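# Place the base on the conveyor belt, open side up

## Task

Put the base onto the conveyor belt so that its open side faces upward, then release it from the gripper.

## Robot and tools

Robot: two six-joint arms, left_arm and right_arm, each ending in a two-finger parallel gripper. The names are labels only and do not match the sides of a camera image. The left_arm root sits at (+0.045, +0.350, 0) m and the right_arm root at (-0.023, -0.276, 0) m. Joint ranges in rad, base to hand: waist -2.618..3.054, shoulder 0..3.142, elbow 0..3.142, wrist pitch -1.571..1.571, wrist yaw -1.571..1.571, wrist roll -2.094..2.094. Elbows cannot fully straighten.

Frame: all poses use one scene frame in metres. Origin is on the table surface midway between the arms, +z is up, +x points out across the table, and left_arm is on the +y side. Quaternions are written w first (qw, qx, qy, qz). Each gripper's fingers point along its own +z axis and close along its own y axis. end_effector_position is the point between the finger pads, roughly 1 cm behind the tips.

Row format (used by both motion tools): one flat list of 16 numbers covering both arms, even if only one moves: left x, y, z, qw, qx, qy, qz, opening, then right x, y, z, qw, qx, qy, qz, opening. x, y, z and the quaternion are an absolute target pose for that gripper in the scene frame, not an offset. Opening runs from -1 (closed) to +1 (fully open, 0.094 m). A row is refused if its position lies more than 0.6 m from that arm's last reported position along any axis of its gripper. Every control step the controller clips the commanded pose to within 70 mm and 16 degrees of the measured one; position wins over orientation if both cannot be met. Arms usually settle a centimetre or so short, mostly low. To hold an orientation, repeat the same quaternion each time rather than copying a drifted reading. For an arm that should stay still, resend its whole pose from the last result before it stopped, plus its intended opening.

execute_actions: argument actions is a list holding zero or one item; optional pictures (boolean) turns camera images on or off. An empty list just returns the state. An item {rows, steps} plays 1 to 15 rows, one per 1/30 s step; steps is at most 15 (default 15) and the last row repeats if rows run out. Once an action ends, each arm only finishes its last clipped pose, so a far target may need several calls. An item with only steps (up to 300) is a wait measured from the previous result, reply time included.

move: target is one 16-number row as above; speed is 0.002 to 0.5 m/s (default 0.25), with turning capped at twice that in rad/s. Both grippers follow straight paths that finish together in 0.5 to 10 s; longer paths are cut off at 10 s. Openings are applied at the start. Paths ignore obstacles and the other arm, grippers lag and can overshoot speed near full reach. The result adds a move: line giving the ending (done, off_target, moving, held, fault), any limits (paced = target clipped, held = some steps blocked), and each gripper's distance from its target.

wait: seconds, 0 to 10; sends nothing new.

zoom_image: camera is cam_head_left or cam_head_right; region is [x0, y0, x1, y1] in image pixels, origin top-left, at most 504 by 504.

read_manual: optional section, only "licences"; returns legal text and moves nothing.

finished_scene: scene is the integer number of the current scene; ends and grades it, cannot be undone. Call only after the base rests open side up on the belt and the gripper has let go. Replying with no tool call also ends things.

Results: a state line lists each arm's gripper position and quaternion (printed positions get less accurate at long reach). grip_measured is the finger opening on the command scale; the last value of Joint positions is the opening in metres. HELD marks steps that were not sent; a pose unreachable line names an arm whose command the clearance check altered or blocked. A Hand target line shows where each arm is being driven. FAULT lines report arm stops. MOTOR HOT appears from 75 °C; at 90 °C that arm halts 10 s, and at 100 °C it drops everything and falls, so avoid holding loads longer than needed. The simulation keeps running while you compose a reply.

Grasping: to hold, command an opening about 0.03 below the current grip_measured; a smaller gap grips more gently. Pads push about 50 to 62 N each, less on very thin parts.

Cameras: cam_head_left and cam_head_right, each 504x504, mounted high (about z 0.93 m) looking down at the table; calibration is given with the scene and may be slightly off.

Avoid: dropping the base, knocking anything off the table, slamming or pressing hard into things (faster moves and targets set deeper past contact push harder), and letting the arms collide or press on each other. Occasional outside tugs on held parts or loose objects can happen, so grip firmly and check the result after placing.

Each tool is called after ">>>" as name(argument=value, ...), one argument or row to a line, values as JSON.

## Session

>>> execute_actions(
  actions=[],
)

Scene clock: 0.00 s of 4480.00 s.
left_arm: end_effector_position=(+0.4272, -0.0397, +0.3611) grip_measured=+1.000 end_effector_quat_wxyz=(+0.506, -0.185, +0.646, -0.540) | right_arm: end_effector_position=(+0.1336, -0.0851, +0.2494) grip_measured=+1.000 end_effector_quat_wxyz=(-0.370, +0.840, -0.287, +0.274)
Joint positions: left_arm=[-0.891  1.716  1.305  0.515 -0.374 -1.059  0.094] | right_arm=[ 1.044  0.759  0.919 -0.878  0.503 -1.48   0.094]
Joint velocities: left_arm=[-0.002  0.007 -0.002 -0.051  0.007 -0.095  0.   ] | right_arm=[ 0.012  0.002 -0.012 -0.022  0.051  0.051  0.   ]
Hand target (left_arm): +0.426, -0.038, +0.371; +0.510, -0.183, +0.640, -0.545
Hand target (right_arm): +0.133, -0.086, +0.253; -0.374, +0.838, -0.290, +0.273

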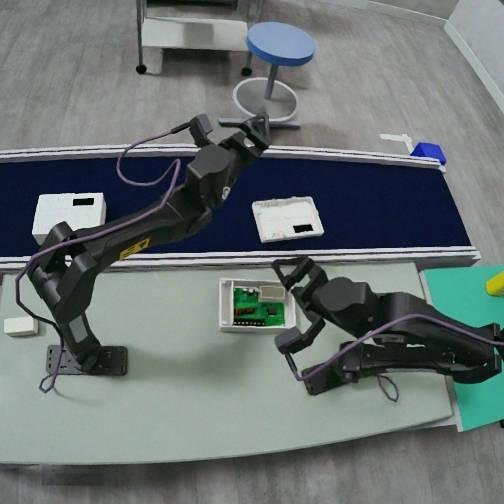

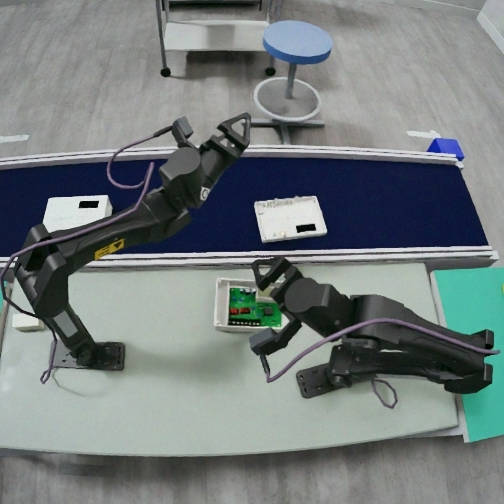

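>>> move(
  target=[0.25,0.3,0.3,0.506,-0.185,0.646,-0.54,1,0.17,-0.015,0.12,0,0,1,0,-1],
)

>>> move(
  target=[0.25,0.3,0.3,0.506,-0.185,0.646,-0.54,1,0.17,-0.015,0.03,0,0,1,0,-1],
  speed=0.05,
)

Scene clock: 9.50 s of 4480.00 s.
left_arm: end_effector_position=(+0.2510, +0.3049, +0.3110) grip_measured=+1.000 end_effector_quat_wxyz=(+0.496, -0.202, +0.632, -0.559) | right_arm: end_effector_position=(+0.1586, -0.0276, +0.1178) grip_measured=-0.990 end_effector_quat_wxyz=(-0.012, +0.003, +1.000, -0.016)
Joint positions: left_arm=[ 0.71   0.263  0.343  0.255  1.202 -1.469  0.094] | right_arm=[ 0.744  1.743  1.453 -1.32  -0.001  0.942  0.   ]
Joint velocities: left_arm=[-0.017 -0.017  0.007  0.037  0.051  0.022  0.   ] | right_arm=[ 0.002 -0.012  0.012  0.022  0.051 -0.022 -0.   ]
Hand target (left_arm): +0.252, +0.307, +0.310; +0.498, -0.203, +0.632, -0.558
Hand target (right_arm): +0.166, -0.020, +0.123; -0.003, +0.009, +1.000, +0.001
Off the commanded pose (left_arm): 0.012 m, 4 deg.
Off the commanded pose (right_arm): 0.017 m, 2 deg.
After step 90, 0.53 s passed at rest.
move: off_target (left_arm, right_arm)

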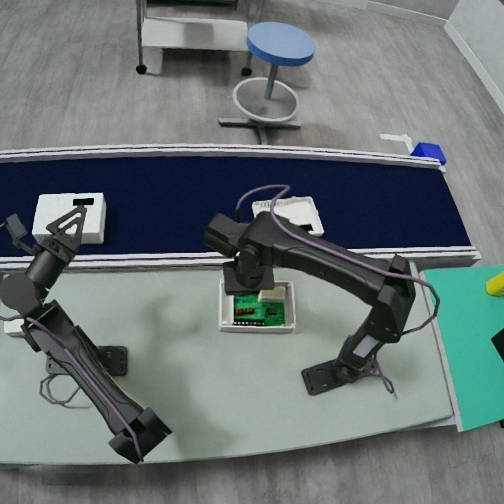

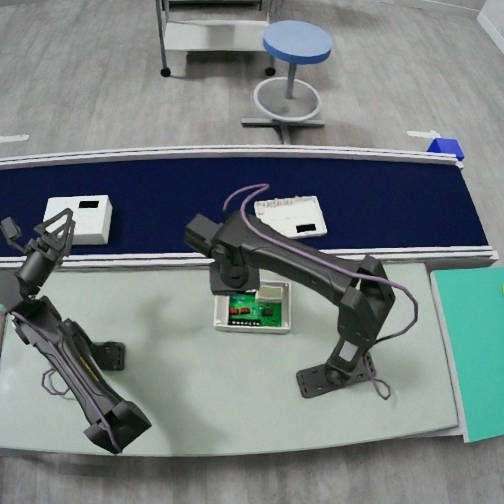

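Scene clock: 11.53 s of 4480.00 s.
left_arm: end_effector_position=(+0.2515, +0.3018, +0.2992) grip_measured=+1.000 end_effector_quat_wxyz=(+0.498, -0.193, +0.647, -0.545) | right_arm: end_effector_position=(+0.1662, -0.0173, +0.0409) grip_measured=-0.990 end_effector_quat_wxyz=(-0.002, -0.000, +1.000, -0.002)
Joint positions: left_arm=[ 0.683  0.243  0.343  0.142  1.189 -1.345  0.094] | right_arm=[ 0.744  1.816  1.231 -0.991 -0.001  0.935  0.   ]
Joint velocities: left_arm=[ 0.007 -0.027  0.012 -0.037  0.037  0.066  0.   ] | right_arm=[ 0.012  0.002 -0.002 -0.051 -0.007  0.051 -0.   ]
Hand target (left_arm): +0.250, +0.300, +0.300; +0.506, -0.185, +0.647, -0.540
Hand target (right_arm): +0.168, -0.017, +0.030; -0.000, -0.000, +1.000, +0.000
Off the commanded pose (left_arm): 0.002 m, 1 deg.
Off the commanded pose (right_arm): 0.012 m, 0 deg.
move: off_target (right_arm)

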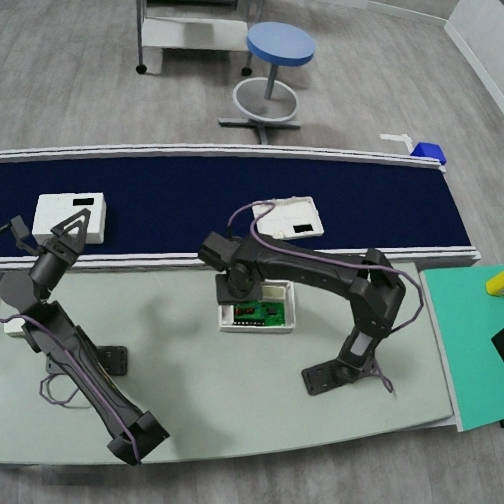

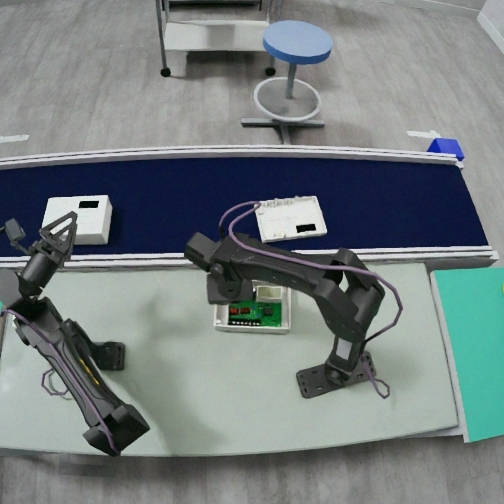

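Try opening and lifting.

>>> move(
  target=[0.25,0.3,0.3,0.506,-0.185,0.646,-0.54,1,0.17,-0.015,0.03,0,0,1,0,0],
)

>>> move(
  target=[0.25,0.3,0.3,0.506,-0.185,0.646,-0.54,1,0.17,-0.015,0.16,0,0,1,0,0],
  speed=0.1,
)

Scene clock: 15.20 s of 4480.00 s.
left_arm: end_effector_position=(+0.2517, +0.3021, +0.2987) grip_measured=+1.000 end_effector_quat_wxyz=(+0.498, -0.194, +0.647, -0.544) | right_arm: end_effector_position=(+0.1670, -0.0161, +0.0359) grip_measured=-0.002 end_effector_quat_wxyz=(-0.004, -0.000, +1.000, -0.004)
Joint positions: left_arm=[ 0.683  0.243  0.343  0.138  1.187 -1.341  0.094] | right_arm=[ 0.744  1.833  1.231 -0.98  -0.001  0.935  0.047]
Joint velocities: left_arm=[ 0.002  0.002 -0.002 -0.007 -0.022  0.007  0.   ] | right_arm=[ 0.002  0.007 -0.007 -0.11  -0.037  0.037 -0.   ]
Hand target (left_arm): +0.250, +0.300, +0.300; +0.506, -0.185, +0.646, -0.540
Hand target (right_arm): +0.170, -0.015, +0.030; -0.000, -0.000, +1.000, -0.000
Off the commanded pose (left_arm): 0.003 m, 1 deg.
Off the commanded pose (right_arm): 0.007 m, 1 deg.
move: done

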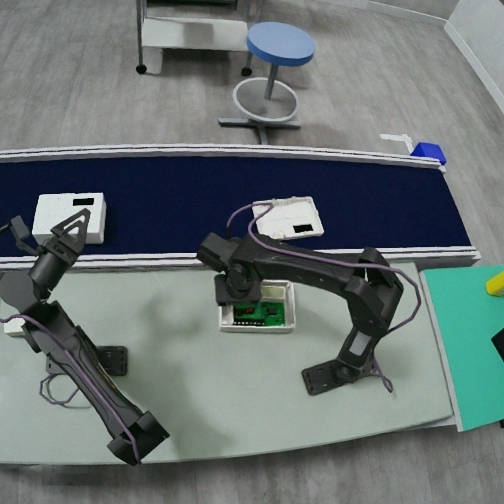

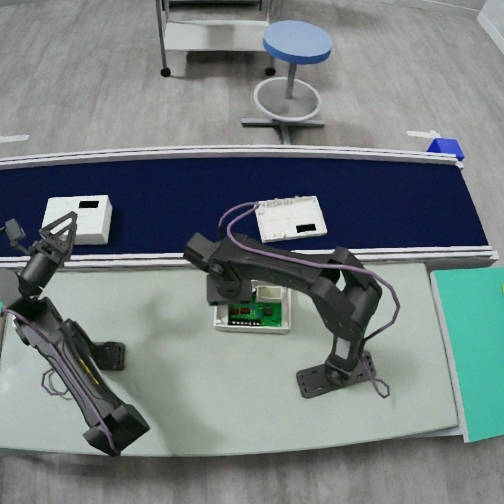

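Scene clock: 17.03 s of 4480.00 s.
left_arm: end_effector_position=(+0.2517, +0.3021, +0.2987) grip_measured=+1.000 end_effector_quat_wxyz=(+0.498, -0.194, +0.647, -0.544) | right_arm: end_effector_position=(+0.1703, -0.0116, +0.1506) grip_measured=-0.002 end_effector_quat_wxyz=(-0.004, -0.000, +1.000, -0.005)
Joint positions: left_arm=[ 0.683  0.243  0.343  0.138  1.187 -1.341  0.094] | right_arm=[ 0.744  1.796  1.647 -1.434 -0.001  0.935  0.047]
Joint velocities: left_arm=[ 0.022 -0.002  0.012  0.007 -0.022 -0.022  0.   ] | right_arm=[ 0.002 -0.022 -0.002 -0.051 -0.037  0.007 -0.001]
Hand target (left_arm): +0.250, +0.300, +0.300; +0.506, -0.185, +0.646, -0.540
Hand target (right_arm): +0.172, -0.012, +0.159; -0.000, -0.000, +1.000, +0.000
Off the commanded pose (left_arm): 0.003 m, 1 deg.
Off the commanded pose (right_arm): 0.010 m, 1 deg.
move: done

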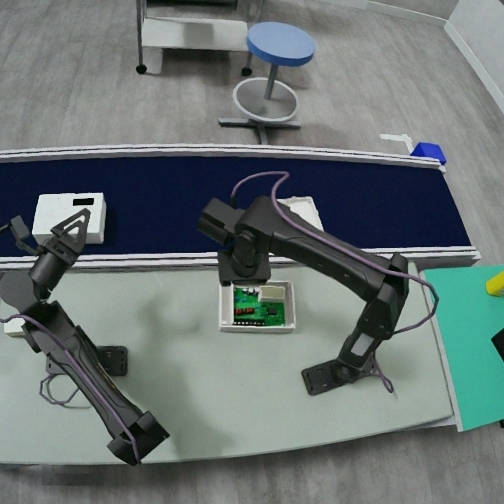

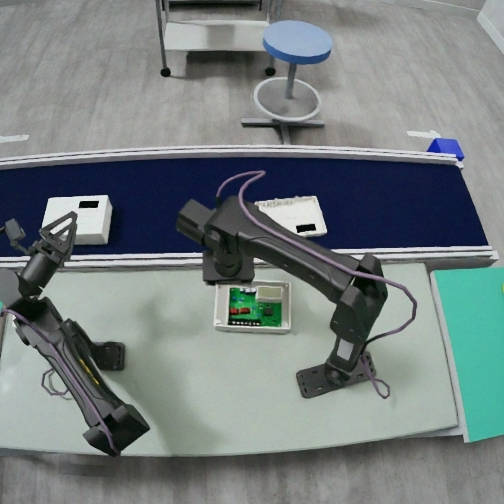

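>>> move(
  target=[0.25,0.3,0.3,0.506,-0.185,0.646,-0.54,1,0.17,-0.015,0.03,0,0,1,0,0],
  speed=0.08,
)

>>> move(
  target=[0.25,0.3,0.3,0.506,-0.185,0.646,-0.54,1,0.17,-0.015,0.03,0,0,1,0,-1],
)

>>> move(
  target=[0.25,0.3,0.3,0.506,-0.185,0.646,-0.54,1,0.17,-0.015,0.16,0,0,1,0,-1],
  speed=0.1,
)

Scene clock: 25.93 s of 4480.00 s.
left_arm: end_effector_position=(+0.2517, +0.3021, +0.2987) grip_measured=+1.000 end_effector_quat_wxyz=(+0.498, -0.194, +0.647, -0.544) | right_arm: end_effector_position=(+0.1666, -0.0167, +0.0341) grip_measured=-0.002 end_effector_quat_wxyz=(-0.001, -0.000, +1.000, -0.001)
Joint positions: left_arm=[ 0.683  0.243  0.343  0.138  1.187 -1.341  0.094] | right_arm=[ 0.744  1.825  1.214 -0.962 -0.001  0.935  0.047]
Joint velocities: left_arm=[-0.002  0.007  0.007 -0.022 -0.022 -0.095  0.   ] | right_arm=[ 0.002  0.002 -0.017 -0.051  0.051  0.022  0.   ]
Hand target (left_arm): +0.250, +0.300, +0.300; +0.506, -0.185, +0.646, -0.540
Hand target (right_arm): +0.168, -0.018, +0.030; -0.000, -0.000, +1.000, +0.000
Off the commanded pose (left_arm): 0.003 m, 1 deg.
Off the commanded pose (right_arm): 0.006 m, 0 deg.
After step 90, 3.83 s passed at rest.
move: done

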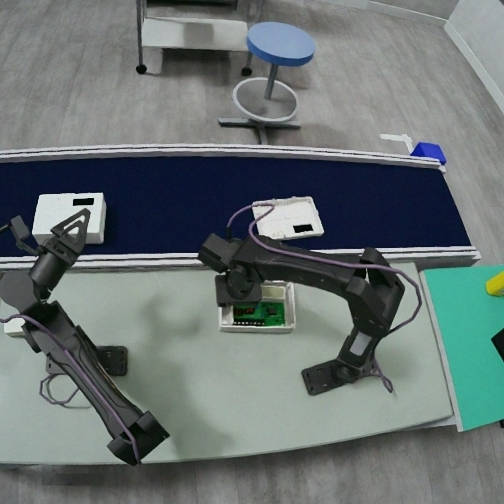

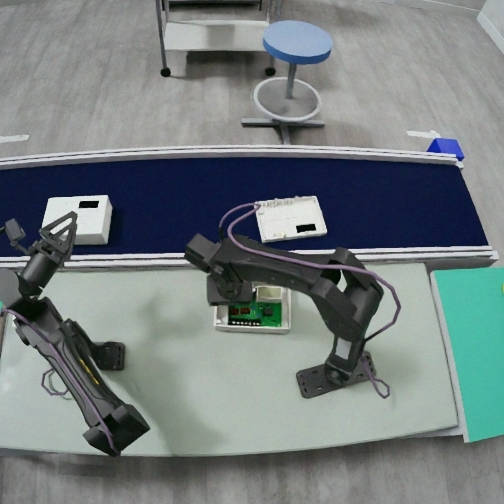

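Scene clock: 26.63 s of 4480.00 s.
left_arm: end_effector_position=(+0.2517, +0.3021, +0.2987) grip_measured=+1.000 end_effector_quat_wxyz=(+0.498, -0.194, +0.647, -0.544) | right_arm: end_effector_position=(+0.1654, -0.0159, +0.0340) grip_measured=-0.975 end_effector_quat_wxyz=(-0.005, +0.003, +1.000, +0.001)
Joint positions: left_arm=[ 0.683  0.243  0.343  0.138  1.187 -1.342  0.094] | right_arm=[ 0.744  1.826  1.214 -0.962 -0.009  0.941  0.001]
Joint velocities: left_arm=[ 0.032 -0.012  0.002  0.022  0.081  0.022  0.   ] | right_arm=[-0.017  0.012 -0.012 -0.022 -0.051 -0.007  0.   ]
Hand target (left_arm): +0.250, +0.300, +0.300; +0.506, -0.185, +0.646, -0.540
Hand target (right_arm): +0.170, -0.015, +0.030; -0.000, +0.000, +1.000, +0.000
Off the commanded pose (left_arm): 0.003 m, 1 deg.
Off the commanded pose (right_arm): 0.006 m, 1 deg.
move: done

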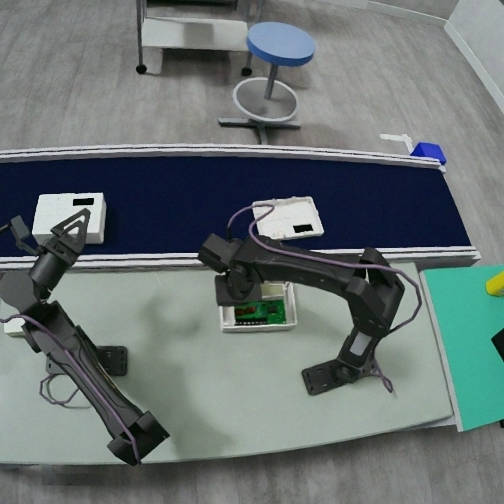

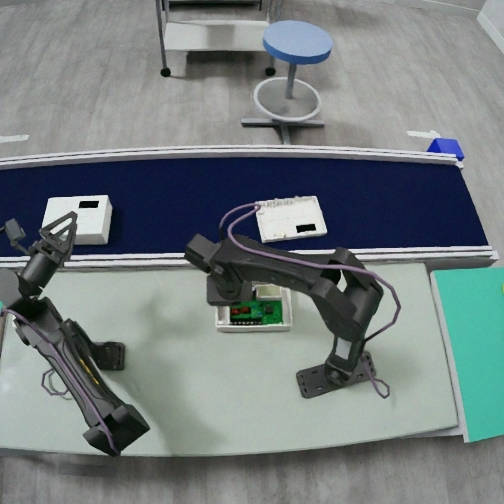

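Scene clock: 28.50 s of 4480.00 s.
left_arm: end_effector_position=(+0.2517, +0.3021, +0.2987) grip_measured=+1.000 end_effector_quat_wxyz=(+0.498, -0.194, +0.647, -0.544) | right_arm: end_effector_position=(+0.1696, -0.0092, +0.1475) grip_measured=-0.975 end_effector_quat_wxyz=(-0.008, +0.001, +1.000, -0.001)
Joint positions: left_arm=[ 0.683  0.243  0.343  0.138  1.187 -1.342  0.094] | right_arm=[ 0.744  1.8    1.64  -1.422 -0.012  0.937  0.001]
Joint velocities: left_arm=[ 0.007 -0.007 -0.012 -0.095  0.095 -0.007  0.   ] | right_arm=[-0.007 -0.007 -0.012  0.037 -0.022  0.037 -0.001]
Hand target (left_arm): +0.250, +0.300, +0.300; +0.506, -0.185, +0.646, -0.540
Hand target (right_arm): +0.172, -0.012, +0.159; +0.000, -0.000, +1.000, +0.001
Off the commanded pose (left_arm): 0.003 m, 1 deg.
Off the commanded pose (right_arm): 0.014 m, 1 deg.
move: off_target (right_arm)

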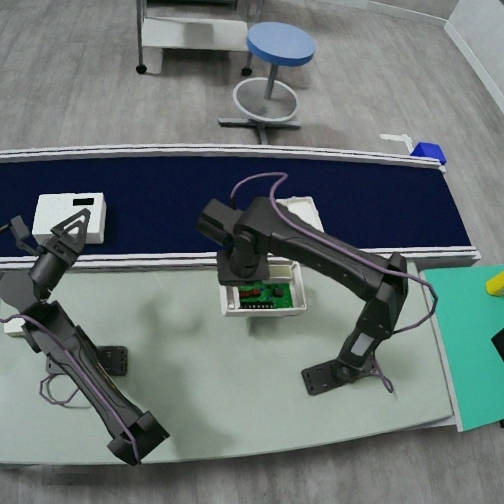

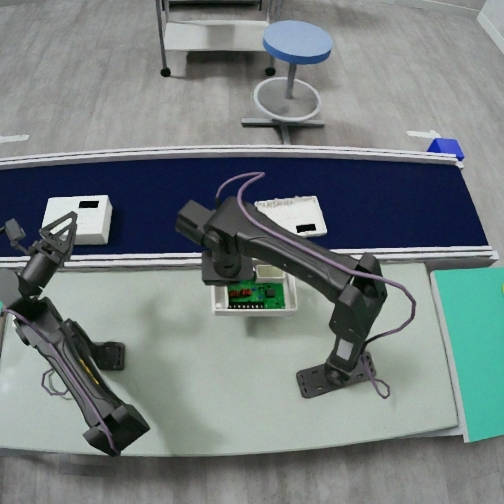

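Held.

>>> move(
  target=[0.25,0.3,0.3,0.506,-0.185,0.646,-0.54,1,0.4,0.1,0.16,0,0,1,0,-1],
  speed=0.1,
)

>>> move(
  target=[0.25,0.3,0.3,0.506,-0.185,0.646,-0.54,1,0.4,0.1,0.06,0,0,1,0,-1],
  speed=0.04,
)

Scene clock: 35.10 s of 4480.00 s.
left_arm: end_effector_position=(+0.2517, +0.3021, +0.2987) grip_measured=+1.000 end_effector_quat_wxyz=(+0.498, -0.194, +0.647, -0.544) | right_arm: end_effector_position=(+0.3873, +0.0978, +0.1331) grip_measured=-0.975 end_effector_quat_wxyz=(+0.119, +0.002, +0.986, +0.120)
Joint positions: left_arm=[ 0.683  0.243  0.343  0.138  1.187 -1.342  0.094] | right_arm=[ 0.54   2.596  2.815 -1.45  -0.018  0.738  0.001]
Joint velocities: left_arm=[-0.002 -0.017 -0.012 -0.037  0.007 -0.051  0.   ] | right_arm=[-0.007 -0.002  0.007 -0.051  0.037  0.007 -0.001]
Hand target (left_arm): +0.250, +0.300, +0.300; +0.506, -0.185, +0.646, -0.540
Hand target (right_arm): +0.399, +0.102, +0.155; +0.152, -0.000, +0.978, +0.144
Off the commanded pose (left_arm): 0.003 m, 1 deg.
Off the commanded pose (right_arm): 0.030 m, 19 deg; orientation clipped at the last step of the last action.
elbow stopped short (right arm): the move would have taken joint 3 (elbow) straighter than the controller allows; a more bent joint 3 avoids this.
After step 90, 0.53 s passed at rest.
move: off_target (right_arm); limits=paced

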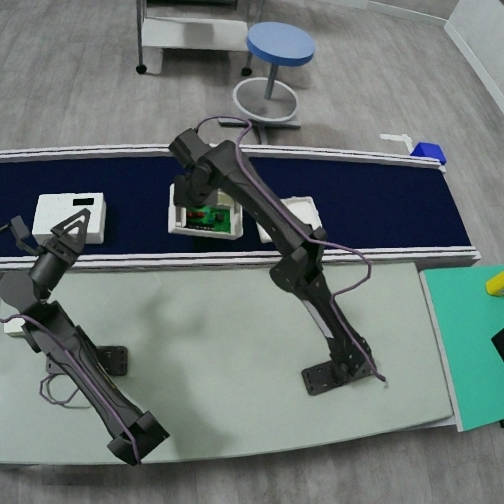

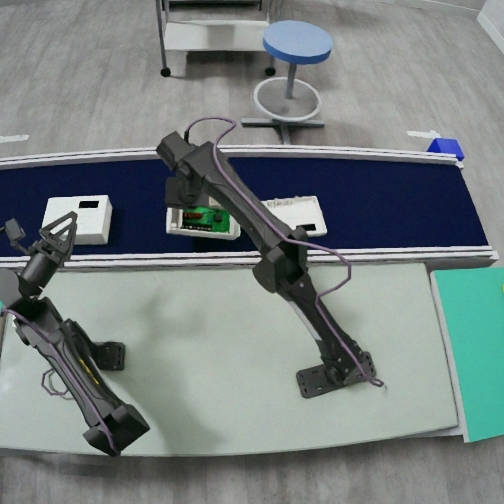

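Scene clock: 39.60 s of 4480.00 s.
left_arm: end_effector_position=(+0.2517, +0.3021, +0.2987) grip_measured=+1.000 end_effector_quat_wxyz=(+0.498, -0.194, +0.647, -0.544) | right_arm: end_effector_position=(+0.3830, +0.0926, +0.0483) grip_measured=-0.976 end_effector_quat_wxyz=(+0.060, +0.002, +0.996, +0.062)
Joint positions: left_arm=[ 0.683  0.243  0.343  0.138  1.187 -1.342  0.094] | right_arm=[ 0.54   2.754  2.815 -1.459 -0.013  0.736  0.001]
Joint velocities: left_arm=[-0.002  0.002 -0.012 -0.095 -0.037  0.095  0.   ] | right_arm=[-0.007 -0.002 -0.022  0.037 -0.022  0.007 -0.   ]
Hand target (left_arm): +0.250, +0.300, +0.300; +0.506, -0.185, +0.646, -0.540
Hand target (right_arm): +0.397, +0.098, +0.060; +0.091, +0.002, +0.993, +0.080
Off the commanded pose (left_arm): 0.003 m, 1 deg.
Off the commanded pose (right_arm): 0.022 m, 10 deg.
elbow stopped short (right arm): the move would have taken joint 3 (elbow) straighter than the controller allows; a more bent joint 3 avoids this.
move: off_target (right_arm)

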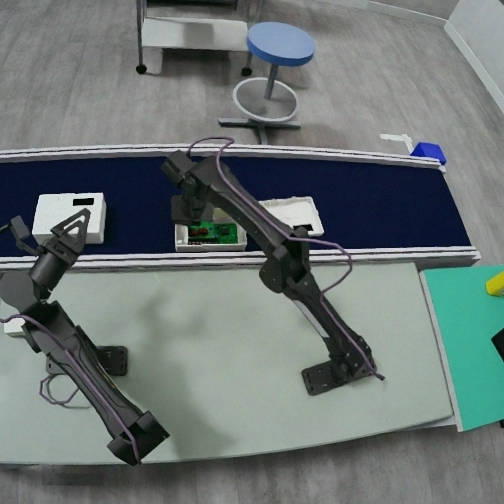

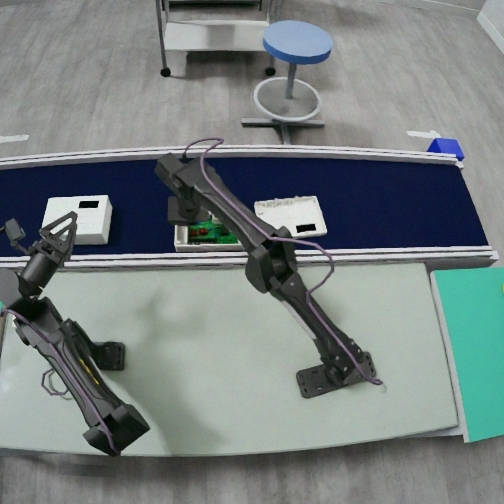

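>>> move(
  target=[0.25,0.3,0.3,0.506,-0.185,0.646,-0.54,1,0.383,0.093,0.05,0.06,0,0.996,0.06,-0.3],
)

>>> move(
  target=[0.25,0.3,0.3,0.506,-0.185,0.646,-0.54,1,0.36,0.07,0.16,0.06,0,0.996,0.06,-0.3],
  speed=0.1,
)

>>> finished_scene(
  scene=2,
)

Scene clock: 43.70 s of 4480.00 s.
left_arm: end_effector_position=(+0.2517, +0.3021, +0.2987) grip_measured=+1.000 end_effector_quat_wxyz=(+0.498, -0.194, +0.647, -0.544) | right_arm: end_effector_position=(+0.3830, +0.0926, +0.0483) grip_measured=-0.302 end_effector_quat_wxyz=(+0.060, +0.002, +0.996, +0.062)
Joint positions: left_arm=[ 0.683  0.243  0.343  0.138  1.187 -1.342  0.094] | right_arm=[ 0.54   2.754  2.815 -1.459 -0.013  0.736  0.033]
Joint velocities: left_arm=[ 0.022 -0.007 -0.002 -0.037 -0.007 -0.022  0.   ] | right_arm=[-0.022 -0.007 -0.002  0.051 -0.007  0.022  0.   ]
Hand target (left_arm): +0.250, +0.300, +0.300; +0.506, -0.185, +0.646, -0.540
Hand target (right_arm): +0.383, +0.093, +0.050; +0.062, +0.000, +0.996, +0.061
Off the commanded pose (left_arm): 0.003 m, 1 deg.
Off the commanded pose (right_arm): 0.002 m, 0 deg.
After step 90, 0.40 s passed at rest.
move: done

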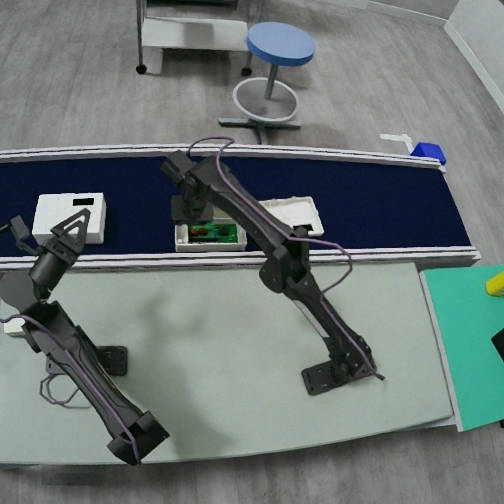

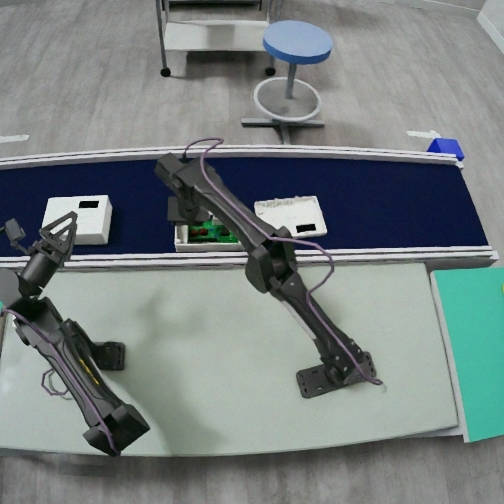

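Scene clock: 45.40 s of 4480.00 s.
left_arm: end_effector_position=(+0.2517, +0.3021, +0.2987) grip_measured=+1.000 end_effector_quat_wxyz=(+0.498, -0.194, +0.647, -0.544) | right_arm: end_effector_position=(+0.3658, +0.0772, +0.1596) grip_measured=-0.302 end_effector_quat_wxyz=(+0.104, +0.001, +0.989, +0.102)
Joint positions: left_arm=[ 0.683  0.243  0.343  0.138  1.187 -1.342  0.094] | right_arm=[ 0.54   2.518  2.796 -1.557 -0.013  0.736  0.033]
Joint velocities: left_arm=[ 0.007 -0.007  0.017 -0.007 -0.066  0.11   0.   ] | right_arm=[-0.002 -0.017 -0.007 -0.007 -0.022  0.007 -0.   ]
Hand target (left_arm): +0.250, +0.300, +0.300; +0.506, -0.185, +0.646, -0.540
Hand target (right_arm): +0.362, +0.071, +0.160; +0.096, -0.000, +0.991, +0.093
Off the commanded pose (left_arm): 0.003 m, 1 deg.
Off the commanded pose (right_arm): 0.009 m, 7 deg.
elbow stopped short (right arm): the move would have taken joint 3 (elbow) straighter than the controller allows; a more bent joint 3 avoids this.
joint sent to its limit (right arm) — the command would take joint 4 (wrist pitch) past its lower limit, so that joint was sent only as far as its limit.
move: off_target (right_arm)

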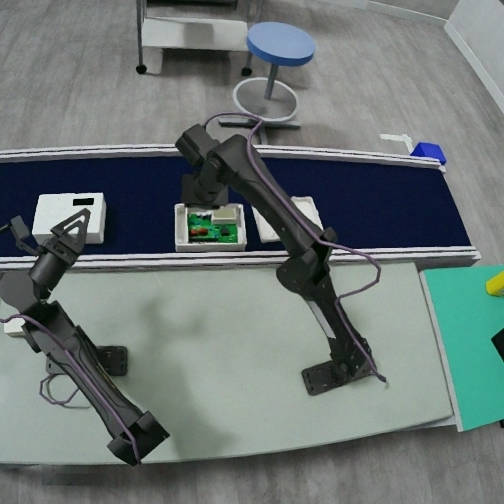

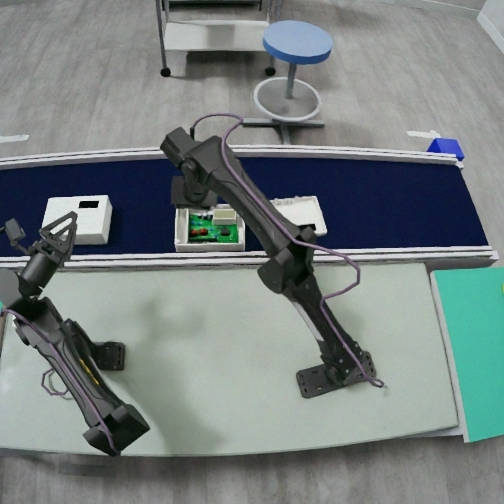

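The scene is finished: the task was done.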